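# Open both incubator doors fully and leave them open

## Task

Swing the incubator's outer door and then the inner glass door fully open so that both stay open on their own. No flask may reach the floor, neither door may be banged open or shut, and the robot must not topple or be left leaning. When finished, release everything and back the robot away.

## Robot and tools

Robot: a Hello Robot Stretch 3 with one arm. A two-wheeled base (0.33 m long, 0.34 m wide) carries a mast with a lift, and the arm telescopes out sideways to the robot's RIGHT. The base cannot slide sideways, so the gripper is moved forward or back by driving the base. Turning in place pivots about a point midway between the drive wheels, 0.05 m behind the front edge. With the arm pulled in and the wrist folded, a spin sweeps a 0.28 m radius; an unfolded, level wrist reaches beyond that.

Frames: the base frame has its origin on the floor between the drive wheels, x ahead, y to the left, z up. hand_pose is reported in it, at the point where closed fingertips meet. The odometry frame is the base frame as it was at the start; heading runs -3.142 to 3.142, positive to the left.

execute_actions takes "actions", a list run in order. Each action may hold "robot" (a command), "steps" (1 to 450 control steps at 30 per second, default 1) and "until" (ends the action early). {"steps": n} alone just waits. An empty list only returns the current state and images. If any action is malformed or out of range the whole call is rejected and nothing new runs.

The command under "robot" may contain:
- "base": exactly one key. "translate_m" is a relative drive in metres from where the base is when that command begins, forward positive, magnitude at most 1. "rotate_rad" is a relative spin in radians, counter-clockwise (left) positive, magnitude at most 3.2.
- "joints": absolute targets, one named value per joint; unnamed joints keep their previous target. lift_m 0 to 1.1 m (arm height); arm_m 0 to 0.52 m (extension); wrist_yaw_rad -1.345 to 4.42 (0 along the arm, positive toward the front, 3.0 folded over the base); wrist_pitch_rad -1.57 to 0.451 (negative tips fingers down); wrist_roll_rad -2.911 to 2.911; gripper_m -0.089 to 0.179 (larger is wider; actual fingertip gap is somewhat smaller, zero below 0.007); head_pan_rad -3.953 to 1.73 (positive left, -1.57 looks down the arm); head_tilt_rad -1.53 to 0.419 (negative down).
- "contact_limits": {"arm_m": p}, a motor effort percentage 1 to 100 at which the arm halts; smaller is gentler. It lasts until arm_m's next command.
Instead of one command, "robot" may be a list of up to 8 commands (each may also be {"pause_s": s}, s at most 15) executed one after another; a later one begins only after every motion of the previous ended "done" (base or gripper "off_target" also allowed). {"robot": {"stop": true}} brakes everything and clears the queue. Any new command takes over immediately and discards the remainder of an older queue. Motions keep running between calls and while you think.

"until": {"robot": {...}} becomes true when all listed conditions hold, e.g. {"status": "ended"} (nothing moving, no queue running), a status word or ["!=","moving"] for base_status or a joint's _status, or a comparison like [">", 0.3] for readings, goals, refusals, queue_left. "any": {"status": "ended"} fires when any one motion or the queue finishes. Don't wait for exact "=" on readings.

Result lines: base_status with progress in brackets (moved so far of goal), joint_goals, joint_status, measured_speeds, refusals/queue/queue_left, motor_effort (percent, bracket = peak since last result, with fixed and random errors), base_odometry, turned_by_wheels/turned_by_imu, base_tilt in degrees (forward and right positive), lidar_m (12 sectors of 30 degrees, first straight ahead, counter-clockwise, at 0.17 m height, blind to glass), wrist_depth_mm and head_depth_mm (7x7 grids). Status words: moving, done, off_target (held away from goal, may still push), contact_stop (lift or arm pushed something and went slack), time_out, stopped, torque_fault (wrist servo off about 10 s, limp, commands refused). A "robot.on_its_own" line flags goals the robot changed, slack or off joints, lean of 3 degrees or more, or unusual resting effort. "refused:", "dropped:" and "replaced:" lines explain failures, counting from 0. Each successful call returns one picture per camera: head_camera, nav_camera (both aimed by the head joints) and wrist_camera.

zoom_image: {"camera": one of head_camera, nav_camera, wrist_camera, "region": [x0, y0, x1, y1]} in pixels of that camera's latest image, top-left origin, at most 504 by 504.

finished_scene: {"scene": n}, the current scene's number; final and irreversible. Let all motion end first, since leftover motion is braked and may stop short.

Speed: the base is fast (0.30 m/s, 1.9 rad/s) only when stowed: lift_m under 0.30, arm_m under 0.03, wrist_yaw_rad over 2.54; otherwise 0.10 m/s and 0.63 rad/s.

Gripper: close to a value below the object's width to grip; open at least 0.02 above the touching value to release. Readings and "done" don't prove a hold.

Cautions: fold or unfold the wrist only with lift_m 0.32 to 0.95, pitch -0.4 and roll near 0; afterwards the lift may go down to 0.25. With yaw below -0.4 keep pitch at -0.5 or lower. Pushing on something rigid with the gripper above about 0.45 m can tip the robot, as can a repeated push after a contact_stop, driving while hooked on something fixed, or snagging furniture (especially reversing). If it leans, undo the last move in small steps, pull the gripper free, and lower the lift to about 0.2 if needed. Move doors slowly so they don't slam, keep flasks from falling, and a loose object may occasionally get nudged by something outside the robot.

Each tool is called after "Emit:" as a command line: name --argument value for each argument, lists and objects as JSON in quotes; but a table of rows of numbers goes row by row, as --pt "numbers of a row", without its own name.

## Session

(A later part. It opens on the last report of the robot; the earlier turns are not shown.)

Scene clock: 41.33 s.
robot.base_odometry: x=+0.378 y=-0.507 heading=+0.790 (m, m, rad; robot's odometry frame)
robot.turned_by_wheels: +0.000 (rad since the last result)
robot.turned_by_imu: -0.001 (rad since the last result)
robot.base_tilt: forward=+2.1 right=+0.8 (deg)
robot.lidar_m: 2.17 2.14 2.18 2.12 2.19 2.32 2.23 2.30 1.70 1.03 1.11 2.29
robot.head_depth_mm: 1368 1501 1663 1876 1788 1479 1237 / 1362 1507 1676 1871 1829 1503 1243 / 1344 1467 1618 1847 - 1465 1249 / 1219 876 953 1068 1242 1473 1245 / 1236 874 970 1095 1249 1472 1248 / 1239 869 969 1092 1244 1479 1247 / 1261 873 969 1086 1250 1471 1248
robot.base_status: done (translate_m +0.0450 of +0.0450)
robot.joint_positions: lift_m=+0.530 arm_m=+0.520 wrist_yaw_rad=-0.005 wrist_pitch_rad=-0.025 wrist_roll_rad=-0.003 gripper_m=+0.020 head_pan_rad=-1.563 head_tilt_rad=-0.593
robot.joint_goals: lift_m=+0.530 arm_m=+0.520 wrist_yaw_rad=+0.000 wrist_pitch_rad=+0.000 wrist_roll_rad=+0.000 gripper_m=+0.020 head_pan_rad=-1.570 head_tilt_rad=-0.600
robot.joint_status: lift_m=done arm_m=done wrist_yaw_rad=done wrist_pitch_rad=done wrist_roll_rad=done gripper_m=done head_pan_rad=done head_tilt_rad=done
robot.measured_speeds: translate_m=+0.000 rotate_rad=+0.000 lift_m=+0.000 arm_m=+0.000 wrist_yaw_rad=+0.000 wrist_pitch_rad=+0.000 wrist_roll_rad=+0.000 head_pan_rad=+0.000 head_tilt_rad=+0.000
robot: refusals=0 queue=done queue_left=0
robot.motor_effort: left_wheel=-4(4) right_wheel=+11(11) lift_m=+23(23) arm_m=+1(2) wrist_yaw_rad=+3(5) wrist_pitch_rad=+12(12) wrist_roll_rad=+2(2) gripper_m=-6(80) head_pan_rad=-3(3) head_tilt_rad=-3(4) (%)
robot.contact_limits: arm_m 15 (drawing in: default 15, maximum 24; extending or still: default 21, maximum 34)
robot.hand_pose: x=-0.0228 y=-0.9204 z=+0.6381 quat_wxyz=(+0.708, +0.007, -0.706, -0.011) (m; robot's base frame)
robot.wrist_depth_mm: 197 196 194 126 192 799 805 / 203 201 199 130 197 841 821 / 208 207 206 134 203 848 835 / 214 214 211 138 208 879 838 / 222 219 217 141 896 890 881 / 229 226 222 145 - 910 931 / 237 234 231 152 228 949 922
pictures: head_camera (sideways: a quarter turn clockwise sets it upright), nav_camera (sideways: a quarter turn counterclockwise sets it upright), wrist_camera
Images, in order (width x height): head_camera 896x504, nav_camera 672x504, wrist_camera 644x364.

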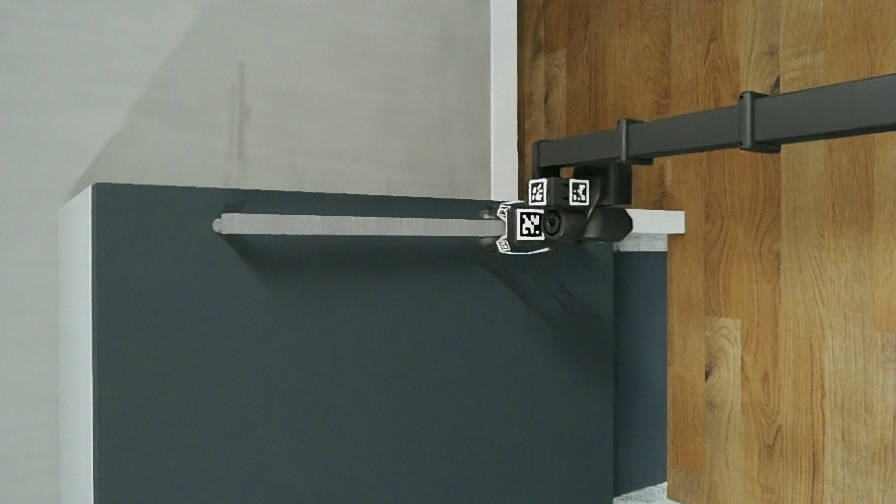

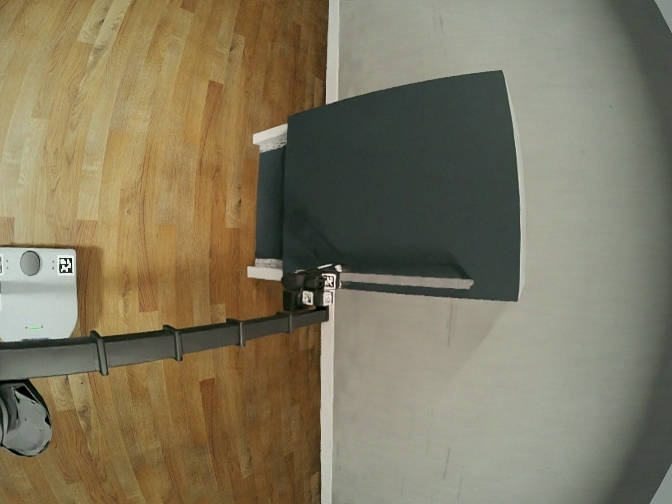

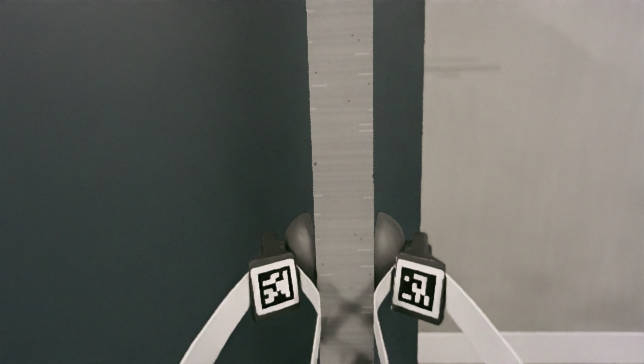

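Now on it. Squeeze and pull.

Emit:
execute_actions --actions '[{"robot":[{"joints":{"gripper_m":-0.03}},{"joints":{"arm_m":0.44},"contact_limits":{"arm_m":24}}],"steps":300,"until":{"robot":{"status":"ended"}}}]'

Scene clock: 44.10 s.
robot.base_odometry: x=+0.378 y=-0.506 heading=+0.791 (m, m, rad; robot's odometry frame)
robot.turned_by_wheels: +0.001 (rad since the last result)
robot.turned_by_imu: +0.001 (rad since the last result)
robot.base_tilt: forward=+2.1 right=+0.8 (deg)
robot.lidar_m: 2.15 2.14 2.19 2.13 2.20 2.33 2.22 2.30 1.70 1.03 1.11 2.28
robot.head_depth_mm: 1365 1489 1677 1868 1802 1468 1244 / 1362 1498 1666 1873 1784 1507 - / 1328 1461 1622 1839 1890 1431 1243 / 1180 796 878 984 1140 1468 1239 / 1189 810 902 1018 1155 1469 1244 / 1204 824 918 1034 1188 1480 1248 / 1215 829 926 1049 1209 1465 1246
robot.base_status: done (translate_m +0.0450 of +0.0450)
robot.joint_positions: lift_m=+0.530 arm_m=+0.440 wrist_yaw_rad=+0.023 wrist_pitch_rad=-0.025 wrist_roll_rad=-0.003 gripper_m=-0.023 head_pan_rad=-1.563 head_tilt_rad=-0.595
robot.joint_goals: lift_m=+0.530 arm_m=+0.440 wrist_yaw_rad=+0.000 wrist_pitch_rad=+0.000 wrist_roll_rad=+0.000 gripper_m=-0.024 head_pan_rad=-1.570 head_tilt_rad=-0.600
robot.joint_status: lift_m=done arm_m=done wrist_yaw_rad=done wrist_pitch_rad=done wrist_roll_rad=done gripper_m=done head_pan_rad=done head_tilt_rad=done
robot.measured_speeds: translate_m=+0.000 rotate_rad=+0.000 lift_m=+0.000 arm_m=+0.000 wrist_yaw_rad=+0.000 wrist_pitch_rad=+0.000 wrist_roll_rad=+0.000 head_pan_rad=+0.000 head_tilt_rad=+0.000
robot: refusals=0 queue=done queue_left=0
robot.on_its_own: gripper_m is held at -0.024, not at your -0.030, by its stall guard, which is still easing; right_wheel is at rest, and its effort (-28) is outside its rest range (-18 to +18); wrist_yaw_rad is at rest, and its effort (-23) is outside its rest range (-12 to +12)
robot.motor_effort: left_wheel=+7(7) right_wheel=-28(27) lift_m=+23(24) arm_m=-3(11) wrist_yaw_rad=-23(22) wrist_pitch_rad=+12(19) wrist_roll_rad=+2(2) gripper_m=-27(98) head_pan_rad=-3(3) head_tilt_rad=-3(3) (%)
robot.contact_limits: arm_m 24 (drawing in: default 15, maximum 24; extending or still: default 21, maximum 34)
robot.hand_pose: x=-0.0155 y=-0.8409 z=+0.6380 quat_wxyz=(+0.709, +0.018, -0.705, -0.001) (m; robot's base frame)
robot.wrist_depth_mm: 225 214 202 126 185 861 855 / 234 221 208 129 190 901 878 / 241 229 214 133 195 935 892 / 251 235 221 137 200 955 913 / 259 242 230 140 205 967 943 / 269 253 239 145 - 969 977 / 282 262 243 151 219 - 982
pictures: head_camera (sideways: a quarter turn clockwise sets it upright), nav_camera (sideways: a quarter turn counterclockwise sets it upright), wrist_camera
Images, in order (width x height): head_camera 896x504, nav_camera 672x504, wrist_camera 644x364.

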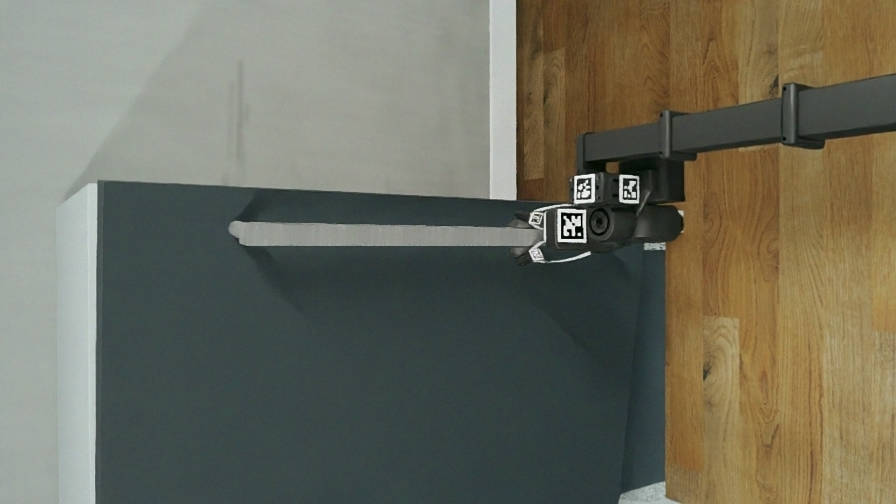

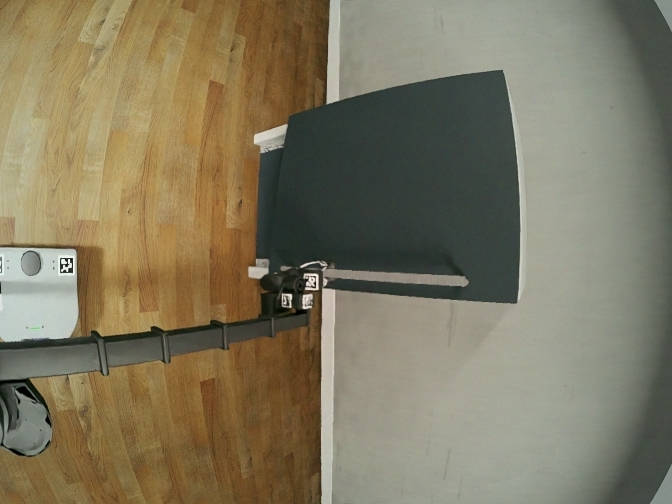

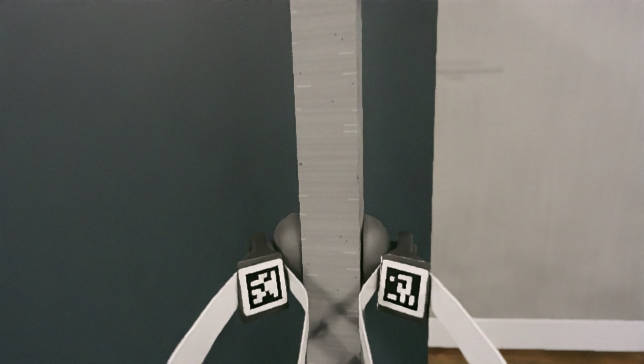

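Emit:
execute_actions --actions '[{"robot":[{"joints":{"gripper_m":-0.015,"arm_m":0.32,"wrist_yaw_rad":0.35},"contact_limits":{"arm_m":24}},{"base":{"translate_m":0.03},"joints":{"arm_m":0.19,"wrist_yaw_rad":0.61},"contact_limits":{"arm_m":24}},{"base":{"translate_m":0.055},"joints":{"arm_m":0.125,"wrist_yaw_rad":0.79},"contact_limits":{"arm_m":24}}],"steps":400,"until":{"robot":{"status":"ended"}}}]'

Scene clock: 47.13 s.
robot.base_odometry: x=+0.378 y=-0.507 heading=+0.790 (m, m, rad; robot's odometry frame)
robot.turned_by_wheels: -0.001 (rad since the last result)
robot.turned_by_imu: -0.026 (rad since the last result)
robot.base_tilt: forward=+2.1 right=+0.7 (deg)
robot.lidar_m: 2.53 2.15 2.20 2.12 2.18 2.33 2.22 2.29 1.71 1.03 1.11 2.23
robot.head_depth_mm: 1371 1513 1679 1885 1790 1465 1247 / 1365 1513 1675 1889 1785 1507 1243 / 1367 1499 1679 1884 1780 - 1241 / 1189 679 748 839 946 1397 1240 / 1191 693 756 866 998 1370 1246 / 1211 716 800 910 1051 1406 1246 / 1223 740 829 946 1102 1435 1243
robot.base_status: done (translate_m +0.0450 of +0.0450)
robot.joint_positions: lift_m=+0.530 arm_m=+0.320 wrist_yaw_rad=+0.304 wrist_pitch_rad=-0.027 wrist_roll_rad=-0.003 gripper_m=-0.014 head_pan_rad=-1.563 head_tilt_rad=-0.595
robot.joint_goals: lift_m=+0.530 arm_m=+0.320 wrist_yaw_rad=+0.305 wrist_pitch_rad=+0.000 wrist_roll_rad=+0.000 gripper_m=-0.015 head_pan_rad=-1.570 head_tilt_rad=-0.600
robot.joint_status: lift_m=done arm_m=done wrist_yaw_rad=off_target wrist_pitch_rad=done wrist_roll_rad=done gripper_m=done head_pan_rad=done head_tilt_rad=done
robot.measured_speeds: translate_m=+0.000 rotate_rad=+0.000 lift_m=+0.000 arm_m=+0.000 wrist_yaw_rad=+0.000 wrist_pitch_rad=+0.000 wrist_roll_rad=+0.000 head_pan_rad=+0.000 head_tilt_rad=+0.000
robot: refusals=0 queue=dropped queue_left=0
robot.on_its_own: wrist_yaw_rad is held at +0.305, not at your +0.350, by its stall guard, which is not easing now
robot.motor_effort: left_wheel=-1(26) right_wheel=+2(78) lift_m=+23(22) arm_m=-1(2) wrist_yaw_rad=+2(95) wrist_pitch_rad=+14(13) wrist_roll_rad=+2(2) gripper_m=-19(27) head_pan_rad=-3(3) head_tilt_rad=-2(3) (%)
robot.contact_limits: arm_m 24 (drawing in: default 15, maximum 24; extending or still: default 21, maximum 34)
robot.hand_pose: x=+0.0549 y=-0.7090 z=+0.6376 quat_wxyz=(+0.702, +0.116, -0.696, +0.097) (m; robot's base frame)
robot.wrist_depth_mm: 524 359 270 138 179 192 847 / 570 373 281 142 183 208 854 / - 397 291 146 188 934 899 / - 419 303 151 194 940 900 / - 439 323 152 194 983 920 / - 471 357 156 - - 941 / - 513 335 167 213 - 964
pictures: head_camera (sideways: a quarter turn clockwise sets it upright), nav_camera (sideways: a quarter turn counterclockwise sets it upright), wrist_camera
dropped: robot: command 0 of its queue: wrist_yaw_rad: off_target
Images, in order (width x height): head_camera 896x504, nav_camera 672x504, wrist_camera 644x364.

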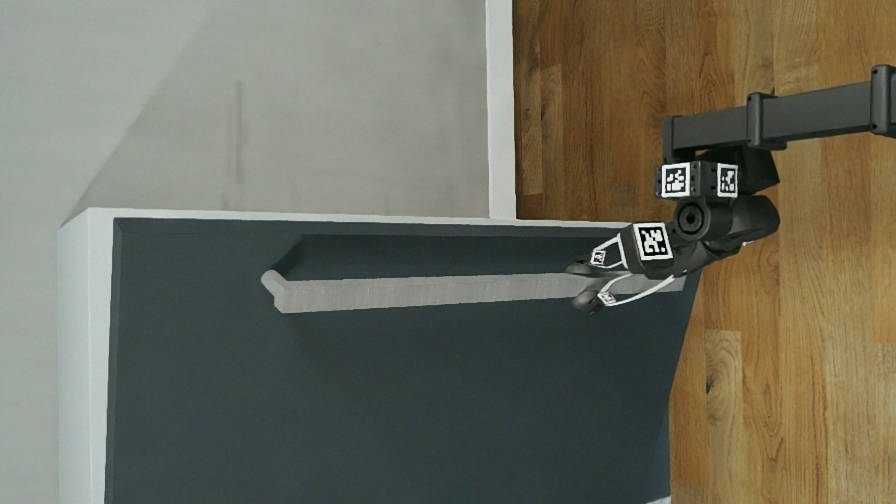

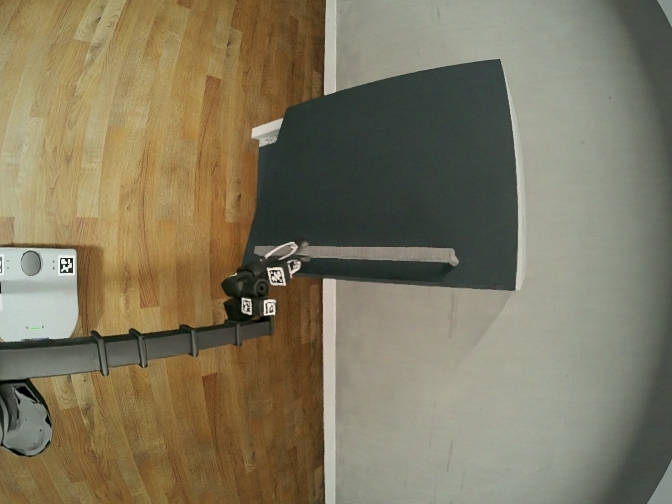

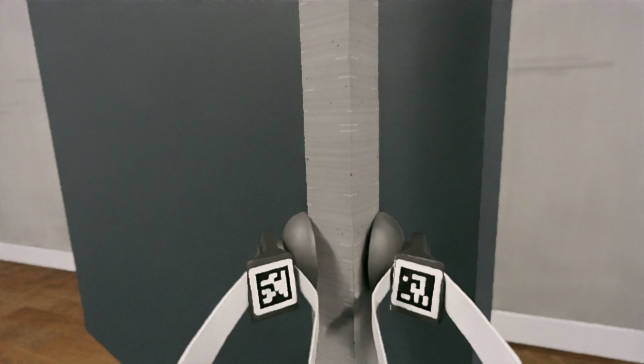

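Emit:
execute_actions --actions '[{"robot":{"base":{"translate_m":0.06},"joints":{"gripper_m":0.0,"arm_m":0.2,"wrist_yaw_rad":0.4},"contact_limits":{"arm_m":24}},"steps":400,"until":{"robot":{"status":"ended"}}}]'

Scene clock: 49.63 s.
robot.base_odometry: x=+0.420 y=-0.464 heading=+0.790 (m, m, rad; robot's odometry frame)
robot.turned_by_wheels: +0.000 (rad since the last result)
robot.turned_by_imu: -0.015 (rad since the last result)
robot.base_tilt: forward=+2.1 right=+0.8 (deg)
robot.lidar_m: 2.47 2.09 2.22 2.13 2.18 2.40 2.28 2.34 1.71 1.03 1.10 2.21
robot.head_depth_mm: 1379 1511 1690 1920 1791 1464 1242 / 1374 1521 1675 1884 1798 1474 1335 / 1340 977 1619 1814 1738 1473 - / 1192 556 612 690 797 910 1194 / 1199 565 611 654 789 926 1251 / 1218 601 675 775 905 1094 1250 / 1229 639 726 836 997 1390 1240
robot.base_status: done (translate_m +0.0600 of +0.0600)
robot.joint_positions: lift_m=+0.530 arm_m=+0.200 wrist_yaw_rad=+0.391 wrist_pitch_rad=-0.029 wrist_roll_rad=-0.003 gripper_m=+0.001 head_pan_rad=-1.563 head_tilt_rad=-0.595
robot.joint_goals: lift_m=+0.530 arm_m=+0.200 wrist_yaw_rad=+0.400 wrist_pitch_rad=+0.000 wrist_roll_rad=+0.000 gripper_m=+0.000 head_pan_rad=-1.570 head_tilt_rad=-0.600
robot.joint_status: lift_m=done arm_m=done wrist_yaw_rad=done wrist_pitch_rad=done wrist_roll_rad=done gripper_m=done head_pan_rad=done head_tilt_rad=done
robot.measured_speeds: translate_m=+0.000 rotate_rad=+0.000 lift_m=+0.000 arm_m=+0.000 wrist_yaw_rad=+0.000 wrist_pitch_rad=+0.000 wrist_roll_rad=+0.000 head_pan_rad=+0.000 head_tilt_rad=+0.000
robot: refusals=0 queue=done queue_left=0
robot.motor_effort: left_wheel=-2(18) right_wheel=+6(66) lift_m=+22(22) arm_m=-1(3) wrist_yaw_rad=+8(79) wrist_pitch_rad=+14(14) wrist_roll_rad=+2(2) gripper_m=-14(47) head_pan_rad=-2(2) head_tilt_rad=-2(3) (%)
robot.contact_limits: arm_m 24 (drawing in: default 15, maximum 24; extending or still: default 21, maximum 34)
robot.hand_pose: x=+0.0759 y=-0.5814 z=+0.6371 quat_wxyz=(+0.697, +0.147, -0.690, +0.127) (m; robot's base frame)
robot.wrist_depth_mm: - - 370 139 174 150 893 / - - 395 143 179 155 951 / - - 410 147 183 160 955 / - - 435 151 187 164 990 / - - 474 153 186 171 - / - - 584 158 - 175 - / - - 486 169 206 191 -
pictures: head_camera (sideways: a quarter turn clockwise sets it upright), nav_camera (sideways: a quarter turn counterclockwise sets it upright), wrist_camera
Images, in order (width x height): head_camera 896x504, nav_camera 672x504, wrist_camera 644x364.

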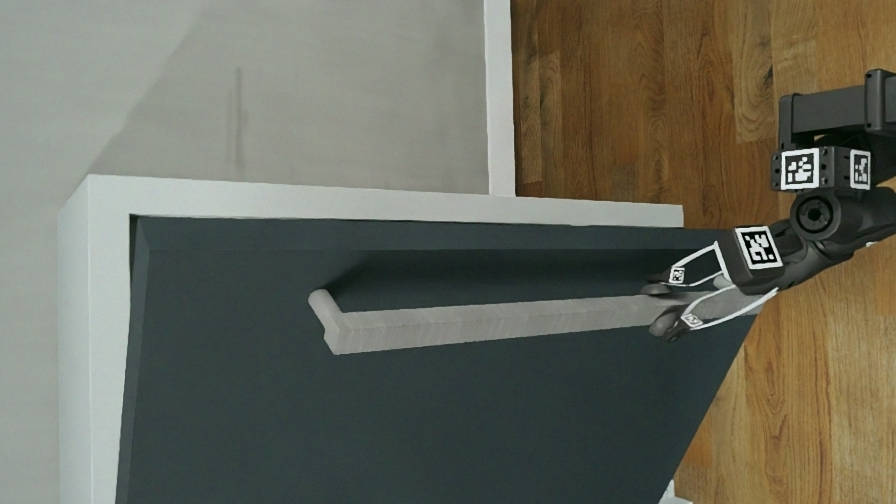

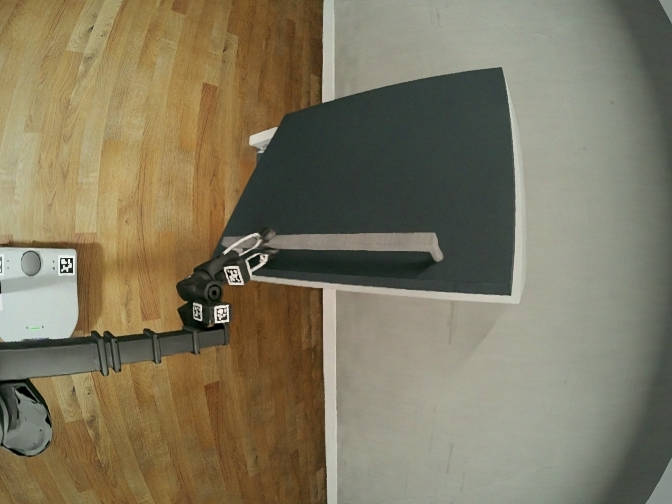

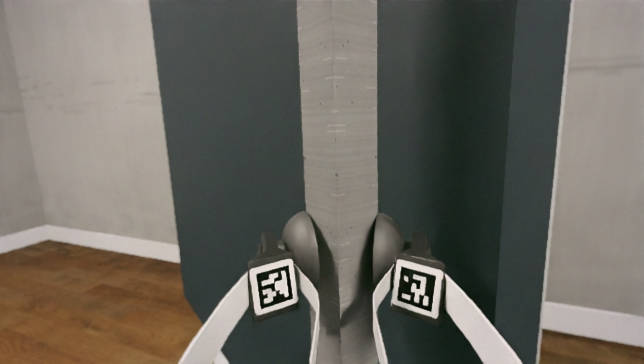

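Emit:
execute_actions --actions '[{"robot":[{"joints":{"gripper_m":0.12}},{"joints":{"arm_m":0.05}},{"base":{"translate_m":-0.22}},{"joints":{"wrist_yaw_rad":0,"gripper_m":0.0}},{"joints":{"arm_m":0.33}}],"steps":450,"until":{"robot":{"status":"ended"}}}]'

Scene clock: 62.37 s.
robot.base_odometry: x=+0.265 y=-0.620 heading=+0.790 (m, m, rad; robot's odometry frame)
robot.turned_by_wheels: +0.000 (rad since the last result)
robot.turned_by_imu: -0.002 (rad since the last result)
robot.base_tilt: forward=+2.1 right=+0.7 (deg)
robot.lidar_m: 2.69 2.30 2.23 2.12 2.16 2.17 2.06 2.10 1.73 1.04 1.11 2.21
robot.head_depth_mm: 1394 1528 1696 1898 1802 1467 1243 / 1391 1536 1698 1918 1786 1501 1247 / 1378 1527 1675 1896 1786 - 1248 / 1373 1512 1680 1896 1850 1468 1242 / 1339 1203 1128 1232 1400 1470 1242 / 1213 995 1221 1289 1330 965 1245 / 1233 937 632 697 788 911 1244
robot.base_status: done (translate_m -0.2200 of -0.2200)
robot.joint_positions: lift_m=+0.530 arm_m=+0.330 wrist_yaw_rad=+0.000 wrist_pitch_rad=-0.026 wrist_roll_rad=-0.003 gripper_m=+0.000 head_pan_rad=-1.563 head_tilt_rad=-0.595
robot.joint_goals: lift_m=+0.530 arm_m=+0.330 wrist_yaw_rad=+0.000 wrist_pitch_rad=+0.000 wrist_roll_rad=+0.000 gripper_m=+0.000 head_pan_rad=-1.570 head_tilt_rad=-0.600
robot.joint_status: lift_m=done arm_m=done wrist_yaw_rad=done wrist_pitch_rad=done wrist_roll_rad=done gripper_m=done head_pan_rad=done head_tilt_rad=done
robot.measured_speeds: translate_m=+0.000 rotate_rad=+0.000 lift_m=+0.000 arm_m=+0.000 wrist_yaw_rad=+0.000 wrist_pitch_rad=+0.000 wrist_roll_rad=+0.000 head_pan_rad=+0.000 head_tilt_rad=+0.000
robot: refusals=0 queue=done queue_left=0
robot.motor_effort: left_wheel=+1(4) right_wheel=-2(8) lift_m=+23(23) arm_m=+3(2) wrist_yaw_rad=-1(6) wrist_pitch_rad=+13(14) wrist_roll_rad=+2(2) gripper_m=-2(80) head_pan_rad=-3(3) head_tilt_rad=-3(3) (%)
robot.hand_pose: x=-0.0213 y=-0.7302 z=+0.6377 quat_wxyz=(+0.708, +0.010, -0.706, -0.009) (m; robot's base frame)
robot.wrist_depth_mm: 715 738 466 - - - - / 922 940 462 - - - - / 858 969 513 - - - - / 612 594 518 - - - - / 853 997 551 - - - - / 678 663 530 - - - - / 570 575 563 - - - -
pictures: head_camera (sideways: a quarter turn clockwise sets it upright), nav_camera (sideways: a quarter turn counterclockwise sets it upright), wrist_camera
Images, in order (width x height): head_camera 896x504, nav_camera 672x504, wrist_camera 644x364.

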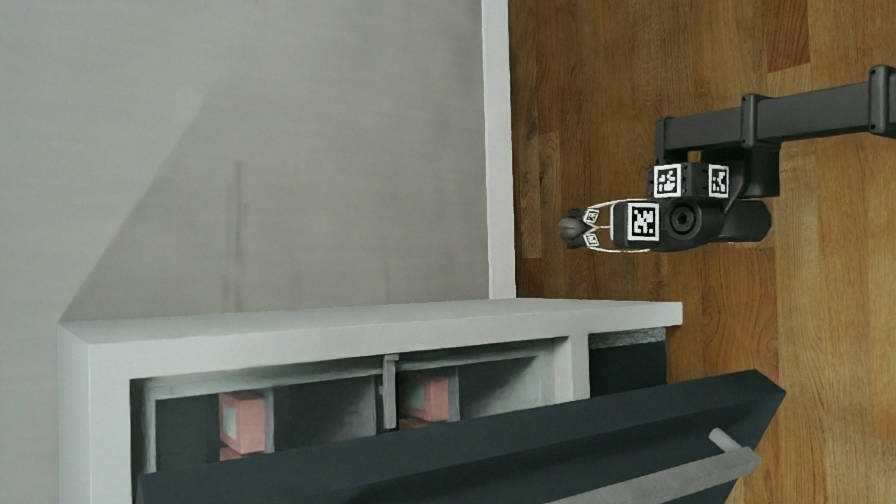

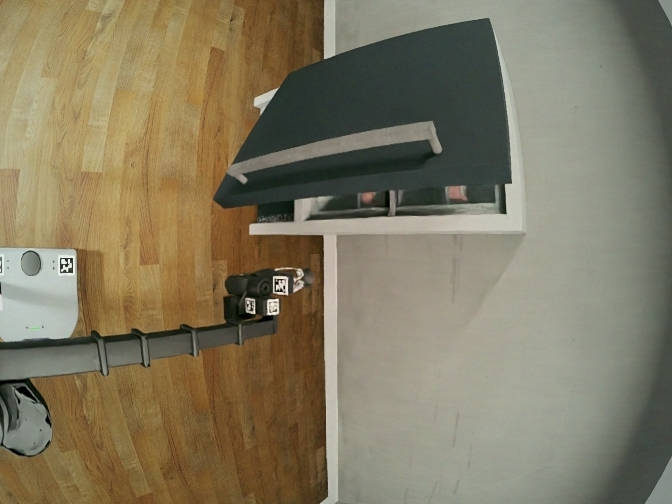

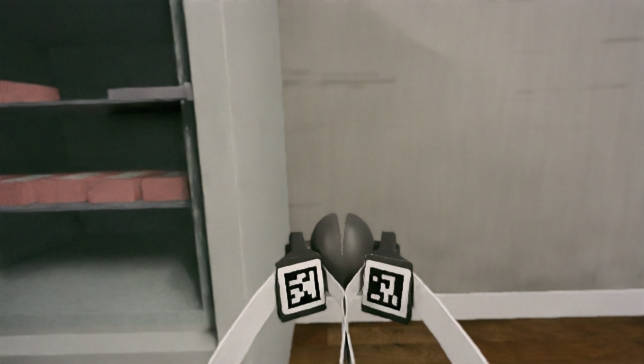

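Emit:
execute_actions --actions '[{"robot":[{"joints":{"wrist_yaw_rad":0.8,"arm_m":0.33,"head_pan_rad":-1.0}},{"base":{"translate_m":0.38}}],"steps":450,"until":{"robot":{"status":"ended"}}}]'

Scene clock: 71.17 s.
robot.base_odometry: x=+0.533 y=-0.351 heading=+0.790 (m, m, rad; robot's odometry frame)
robot.turned_by_wheels: -0.001 (rad since the last result)
robot.turned_by_imu: -0.443 (rad since the last result)
robot.base_tilt: forward=+2.1 right=+0.7 (deg)
robot.lidar_m: 2.27 2.38 2.02 2.24 2.22 2.30 2.44 2.37 2.15 0.98 0.97 1.05
robot.head_depth_mm: 1234 589 639 753 1769 1465 1239 / 1135 614 671 735 829 962 1238 / 1132 640 707 791 897 1041 1237 / 1135 666 738 829 952 1123 1244 / 1143 697 777 883 1017 1391 1239 / 1159 726 818 934 1082 1427 1244 / 1275 761 861 993 1169 1457 1237
robot.base_status: done (translate_m +0.3800 of +0.3800)
robot.joint_positions: lift_m=+0.530 arm_m=+0.330 wrist_yaw_rad=+0.704 wrist_pitch_rad=-0.023 wrist_roll_rad=+0.000 gripper_m=+0.000 head_pan_rad=-1.006 head_tilt_rad=-0.598
robot.joint_goals: lift_m=+0.530 arm_m=+0.330 wrist_yaw_rad=+0.727 wrist_pitch_rad=+0.000 wrist_roll_rad=+0.000 gripper_m=+0.000 head_pan_rad=-1.000 head_tilt_rad=-0.600
robot.joint_status: lift_m=done arm_m=done wrist_yaw_rad=done wrist_pitch_rad=done wrist_roll_rad=done gripper_m=done head_pan_rad=done head_tilt_rad=done
robot.measured_speeds: translate_m=+0.000 rotate_rad=+0.000 lift_m=+0.000 arm_m=+0.000 wrist_yaw_rad=+0.000 wrist_pitch_rad=+0.000 wrist_roll_rad=+0.000 head_pan_rad=+0.000 head_tilt_rad=+0.000
robot: refusals=0 queue=done queue_left=0
robot.on_its_own: wrist_yaw_rad is held at +0.727, not at your +0.800, by its stall guard, which is still easing
robot.motor_effort: left_wheel=-6(47) right_wheel=+18(96) lift_m=+21(24) arm_m=+0(4) wrist_yaw_rad=+21(75) wrist_pitch_rad=+11(16) wrist_roll_rad=+0(2) gripper_m=-5(10) head_pan_rad=+3(26) head_tilt_rad=-1(3) (%)
robot.hand_pose: x=+0.1441 y=-0.6698 z=+0.6388 quat_wxyz=(+0.667, +0.252, -0.661, +0.236) (m; robot's base frame)
robot.wrist_depth_mm: 325 131 189 169 415 896 849 / 347 135 191 174 428 907 869 / 371 138 195 180 441 928 884 / 397 145 202 184 450 971 917 / 426 300 205 193 - - 921 / 470 318 211 - - - 945 / 531 336 162 202 491 - 961
pictures: head_camera (sideways: a quarter turn clockwise sets it upright), nav_camera (sideways: a quarter turn counterclockwise sets it upright), wrist_camera
Images, in order (width x height): head_camera 896x504, nav_camera 672x504, wrist_camera 644x364.

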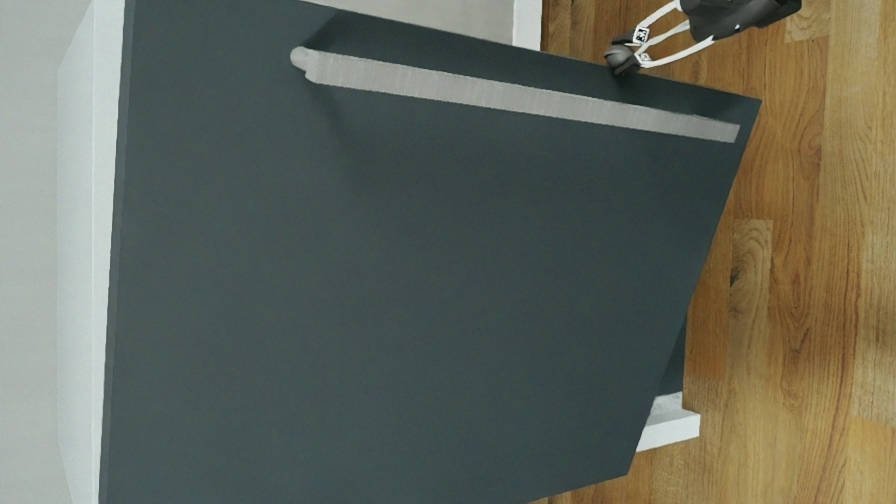

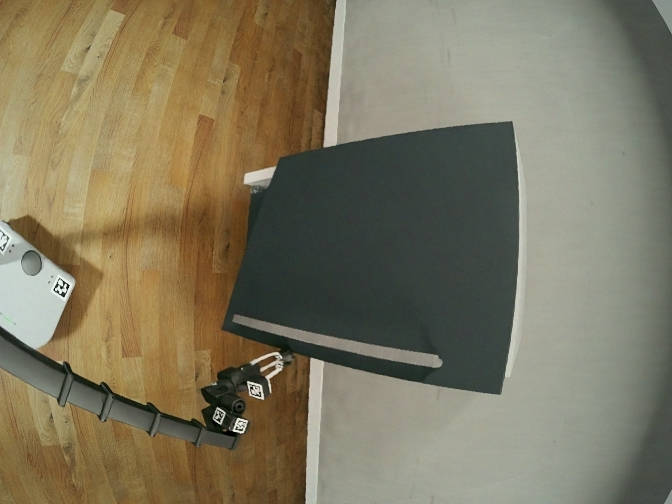

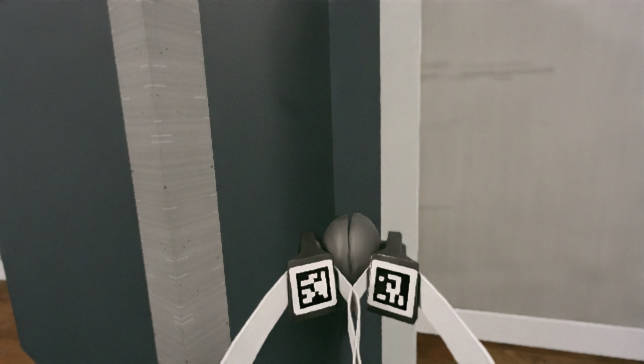

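Emit:
execute_actions --actions '[{"robot":[{"base":{"translate_m":-0.1}},{"joints":{"wrist_yaw_rad":0.0,"arm_m":0.05,"head_pan_rad":-1.4}},{"base":{"rotate_rad":0.47}}],"steps":450,"until":{"robot":{"status":"ended"}}}]'

Scene clock: 78.40 s.
robot.base_odometry: x=+0.462 y=-0.422 heading=+1.260 (m, m, rad; robot's odometry frame)
robot.turned_by_wheels: +0.470 (rad since the last result)
robot.turned_by_imu: +0.466 (rad since the last result)
robot.base_tilt: forward=+2.1 right=+0.8 (deg)
robot.lidar_m: 2.46 2.08 2.23 2.15 2.22 2.39 2.29 2.34 1.68 1.00 1.08 2.22
robot.head_depth_mm: 1250 630 744 1750 1770 1459 1242 / 1131 647 690 763 889 1365 1218 / 1133 678 753 842 946 1098 1244 / 1139 714 800 899 1030 1400 1242 / 1139 756 848 964 1109 1429 1242 / 1154 802 903 1032 1213 1482 1247 / 1361 851 966 1120 1691 1469 1243
robot.base_status: done (rotate_rad +0.4698 of +0.4700)
robot.joint_positions: lift_m=+0.530 arm_m=+0.050 wrist_yaw_rad=+0.001 wrist_pitch_rad=-0.023 wrist_roll_rad=+0.000 gripper_m=+0.000 head_pan_rad=-1.393 head_tilt_rad=-0.598
robot.joint_goals: lift_m=+0.530 arm_m=+0.050 wrist_yaw_rad=+0.000 wrist_pitch_rad=+0.000 wrist_roll_rad=+0.000 gripper_m=+0.000 head_pan_rad=-1.400 head_tilt_rad=-0.600
robot.joint_status: lift_m=done arm_m=done wrist_yaw_rad=done wrist_pitch_rad=done wrist_roll_rad=done gripper_m=done head_pan_rad=done head_tilt_rad=done
robot.measured_speeds: translate_m=+0.000 rotate_rad=+0.000 lift_m=+0.000 arm_m=+0.000 wrist_yaw_rad=+0.000 wrist_pitch_rad=+0.000 wrist_roll_rad=+0.000 head_pan_rad=+0.000 head_tilt_rad=+0.000
robot: refusals=0 queue=done queue_left=0
robot.motor_effort: left_wheel=-3(7) right_wheel=+5(19) lift_m=+20(21) arm_m=-2(2) wrist_yaw_rad=-2(21) wrist_pitch_rad=+11(11) wrist_roll_rad=+0(0) gripper_m=-3(5) head_pan_rad=-2(24) head_tilt_rad=-1(1) (%)
robot.hand_pose: x=-0.0213 y=-0.4509 z=+0.6388 quat_wxyz=(+0.707, +0.009, -0.707, -0.008) (m; robot's base frame)
robot.wrist_depth_mm: 594 521 467 407 - - - / 627 538 480 417 - - - / 640 557 492 451 - - - / 682 583 522 459 - - - / - 618 539 488 - - - / - 638 558 - - - - / - 804 589 508 987 - -
pictures: head_camera (sideways: a quarter turn clockwise sets it upright), nav_camera (sideways: a quarter turn counterclockwise sets it upright), wrist_camera
Images, in order (width x height): head_camera 896x504, nav_camera 672x504, wrist_camera 644x364.

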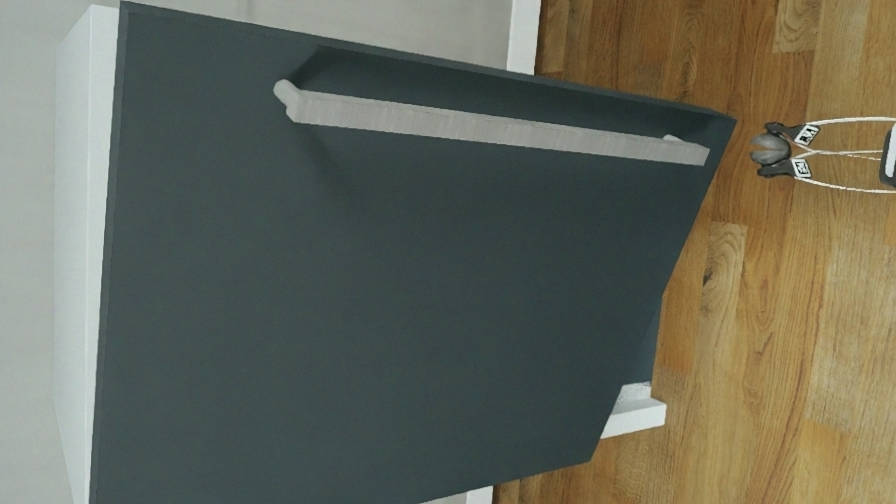

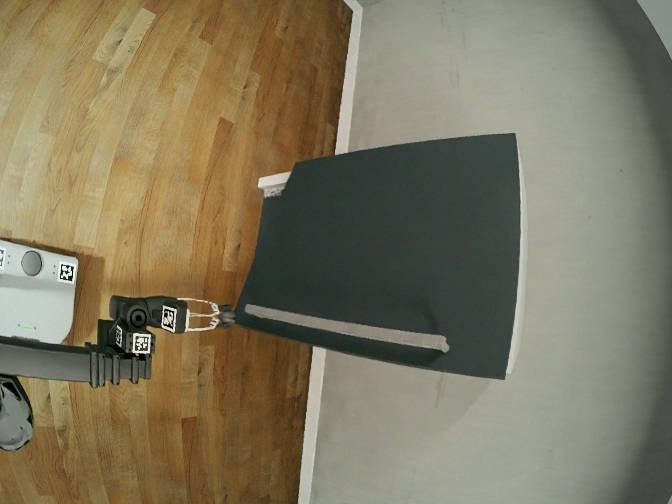

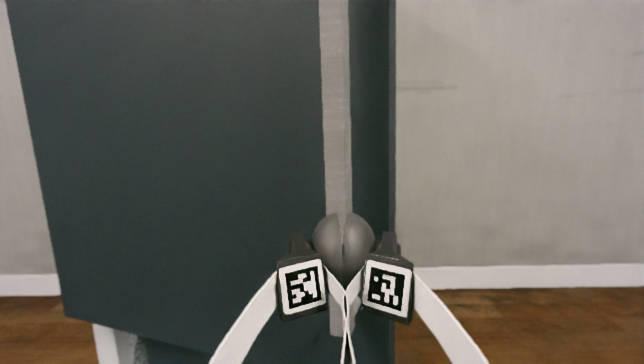

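Emit:
execute_actions --actions '[{"robot":[{"base":{"translate_m":-0.2}},{"joints":{"arm_m":0.47}},{"base":{"translate_m":0.12}}],"steps":450,"until":{"robot":{"status":"ended"}}}]'

Scene clock: 88.27 s.
robot.base_odometry: x=+0.438 y=-0.498 heading=+1.258 (m, m, rad; robot's odometry frame)
robot.turned_by_wheels: -0.002 (rad since the last result)
robot.turned_by_imu: -0.014 (rad since the last result)
robot.base_tilt: forward=+2.1 right=+0.8 (deg)
robot.lidar_m: 2.54 2.17 2.22 2.15 2.22 2.31 2.21 2.27 1.69 1.00 1.08 2.19
robot.head_depth_mm: 1313 1432 1592 1789 1837 1462 - / 1275 679 1532 1771 - 1427 1239 / 1137 652 694 777 896 1243 1245 / 1135 688 760 859 971 1355 1240 / 1149 723 806 919 1059 1418 1238 / 1162 763 859 985 1153 1475 1236 / 1171 808 919 1063 1265 1465 1239
robot.base_status: done (translate_m +0.1199 of +0.1200)
robot.joint_positions: lift_m=+0.530 arm_m=+0.470 wrist_yaw_rad=-0.059 wrist_pitch_rad=-0.023 wrist_roll_rad=+0.000 gripper_m=+0.000 head_pan_rad=-1.393 head_tilt_rad=-0.598
robot.joint_goals: lift_m=+0.530 arm_m=+0.470 wrist_yaw_rad=+0.000 wrist_pitch_rad=+0.000 wrist_roll_rad=+0.000 gripper_m=+0.000 head_pan_rad=-1.400 head_tilt_rad=-0.600
robot.joint_status: lift_m=done arm_m=done wrist_yaw_rad=done wrist_pitch_rad=done wrist_roll_rad=done gripper_m=done head_pan_rad=done head_tilt_rad=done
robot.measured_speeds: translate_m=+0.000 rotate_rad=+0.000 lift_m=+0.000 arm_m=+0.000 wrist_yaw_rad=+0.000 wrist_pitch_rad=+0.000 wrist_roll_rad=+0.000 head_pan_rad=+0.000 head_tilt_rad=+0.000
robot: refusals=0 queue=done queue_left=0
robot.on_its_own: left_wheel is at rest, and its effort (-25) is outside its rest range (-18 to +18); right_wheel is at rest, and its effort (+77) is outside its rest range (-18 to +18); wrist_yaw_rad is at rest, and its effort (+55) is outside its rest range (-12 to +12)
robot.motor_effort: left_wheel=-25(26) right_wheel=+77(78) lift_m=+21(21) arm_m=+2(3) wrist_yaw_rad=+55(55) wrist_pitch_rad=+11(11) wrist_roll_rad=+0(1) gripper_m=-6(6) head_pan_rad=-3(3) head_tilt_rad=-1(2) (%)
robot.hand_pose: x=-0.0364 y=-0.8699 z=+0.6388 quat_wxyz=(+0.707, -0.012, -0.707, -0.029) (m; robot's base frame)
robot.wrist_depth_mm: - 52 320 824 857 871 885 / - 52 287 875 873 914 925 / - 52 338 892 906 904 914 / - 53 344 926 924 943 937 / - 53 356 306 989 976 987 / - 53 365 - - 995 - / - 53 376 328 - - -
pictures: head_camera (sideways: a quarter turn clockwise sets it upright), nav_camera (sideways: a quarter turn counterclockwise sets it upright), wrist_camera
Images, in order (width x height): head_camera 896x504, nav_camera 672x504, wrist_camera 644x364.

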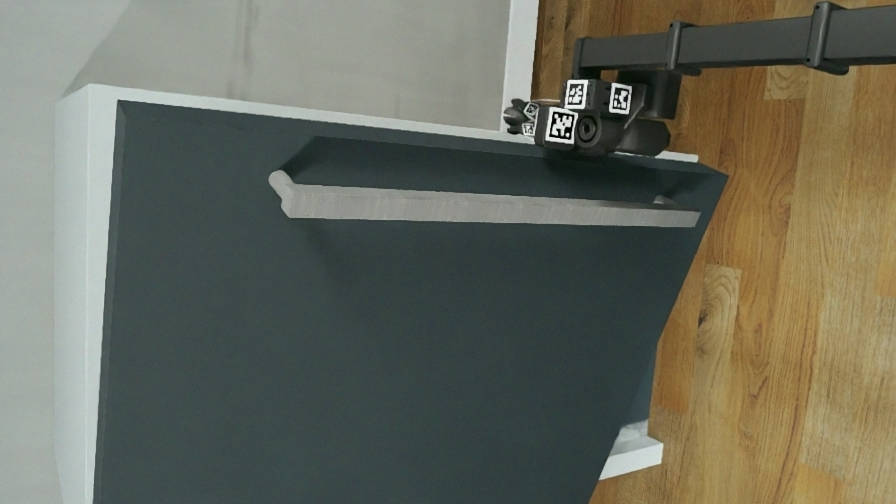

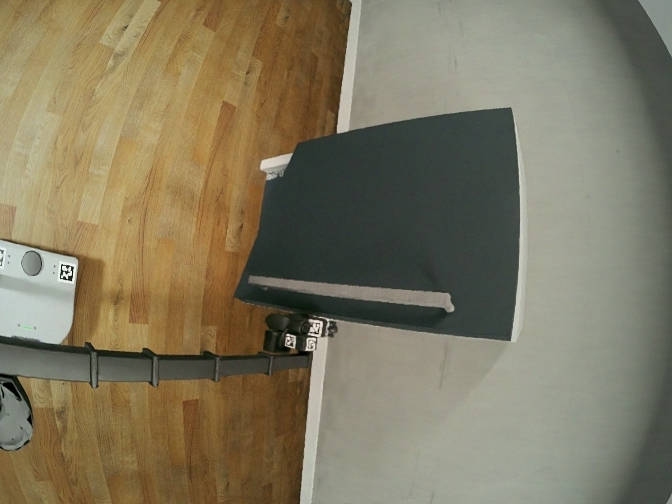

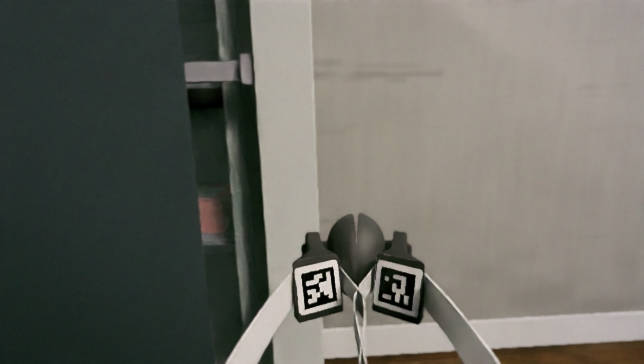

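Emit:
execute_actions --actions '[{"robot":[{"base":{"translate_m":-0.08}},{"joints":{"arm_m":0.1}},{"joints":{"wrist_yaw_rad":0.5,"gripper_m":0.12}}],"steps":450,"until":{"robot":{"status":"ended"}}}]'

Scene clock: 96.10 s.
robot.base_odometry: x=+0.414 y=-0.574 heading=+1.260 (m, m, rad; robot's odometry frame)
robot.turned_by_wheels: +0.002 (rad since the last result)
robot.turned_by_imu: +0.002 (rad since the last result)
robot.base_tilt: forward=+2.1 right=+0.8 (deg)
robot.lidar_m: 2.62 2.25 2.23 2.15 2.20 2.23 2.13 2.19 1.68 1.00 1.08 2.21
robot.head_depth_mm: 1313 1432 1587 1781 1801 1458 1236 / 1317 1452 1608 1814 1780 1461 1238 / 1129 875 980 1170 1606 1447 1276 / 1138 663 712 794 912 1128 1258 / 1142 698 780 888 1029 1395 1242 / 1156 742 833 958 1121 1472 1246 / 1173 785 891 1031 1217 1470 1245
robot.base_status: done (translate_m -0.0800 of -0.0800)
robot.joint_positions: lift_m=+0.530 arm_m=+0.100 wrist_yaw_rad=+0.498 wrist_pitch_rad=-0.023 wrist_roll_rad=+0.000 gripper_m=+0.120 head_pan_rad=-1.393 head_tilt_rad=-0.598
robot.joint_goals: lift_m=+0.530 arm_m=+0.100 wrist_yaw_rad=+0.500 wrist_pitch_rad=+0.000 wrist_roll_rad=+0.000 gripper_m=+0.120 head_pan_rad=-1.400 head_tilt_rad=-0.600
robot.joint_status: lift_m=done arm_m=done wrist_yaw_rad=done wrist_pitch_rad=done wrist_roll_rad=done gripper_m=done head_pan_rad=done head_tilt_rad=done
robot.measured_speeds: translate_m=+0.000 rotate_rad=+0.000 lift_m=+0.000 arm_m=+0.000 wrist_yaw_rad=+0.000 wrist_pitch_rad=+0.000 wrist_roll_rad=+0.000 head_pan_rad=+0.000 head_tilt_rad=+0.000
robot: refusals=0 queue=done queue_left=0
robot.motor_effort: left_wheel=-1(25) right_wheel=+2(77) lift_m=+21(21) arm_m=-2(3) wrist_yaw_rad=+2(53) wrist_pitch_rad=+11(11) wrist_roll_rad=+0(1) gripper_m=+0(81) head_pan_rad=-2(2) head_tilt_rad=-1(1) (%)
robot.hand_pose: x=+0.1007 y=-0.4699 z=+0.6388 quat_wxyz=(+0.688, +0.182, -0.683, +0.166) (m; robot's base frame)
robot.wrist_depth_mm: - - 702 490 361 556 955 / - - 751 515 367 580 969 / - - 770 529 379 592 - / - - 817 548 391 610 - / - - 826 560 395 - - / - - 843 597 402 - - / - - - 634 426 967 -
pictures: head_camera (sideways: a quarter turn clockwise sets it upright), nav_camera (sideways: a quarter turn counterclockwise sets it upright), wrist_camera
Images, in order (width x height): head_camera 896x504, nav_camera 672x504, wrist_camera 644x364.

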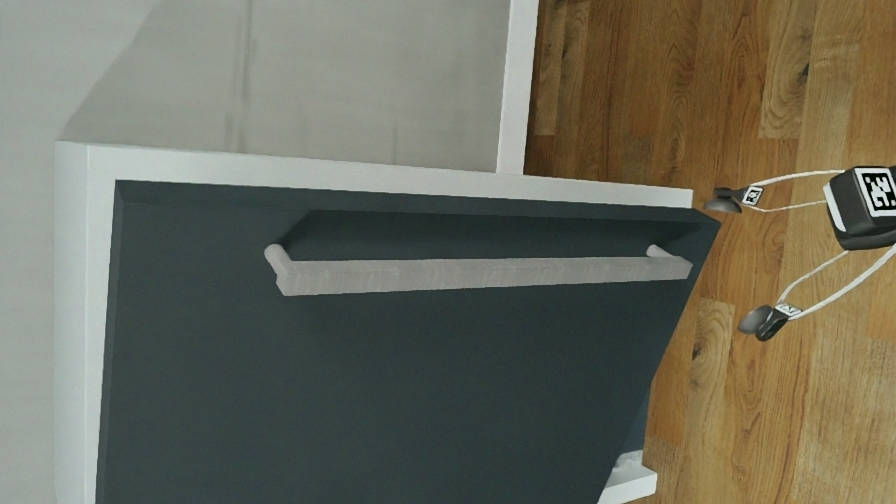

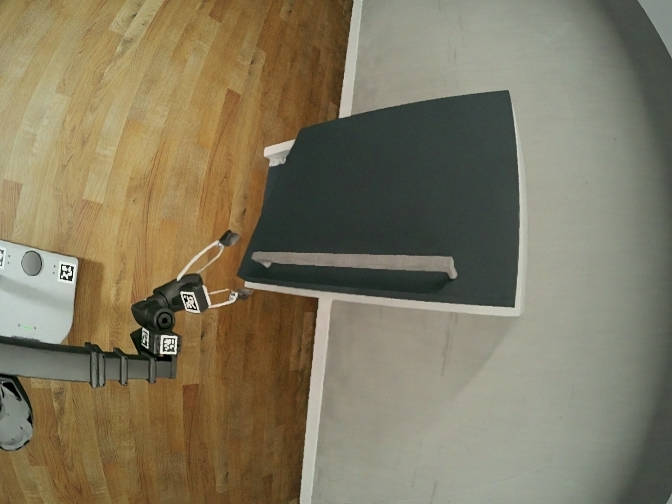

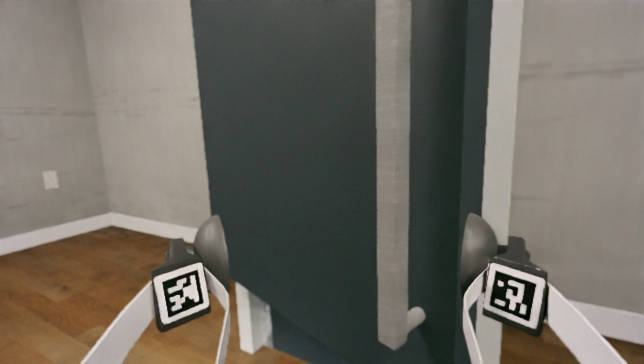

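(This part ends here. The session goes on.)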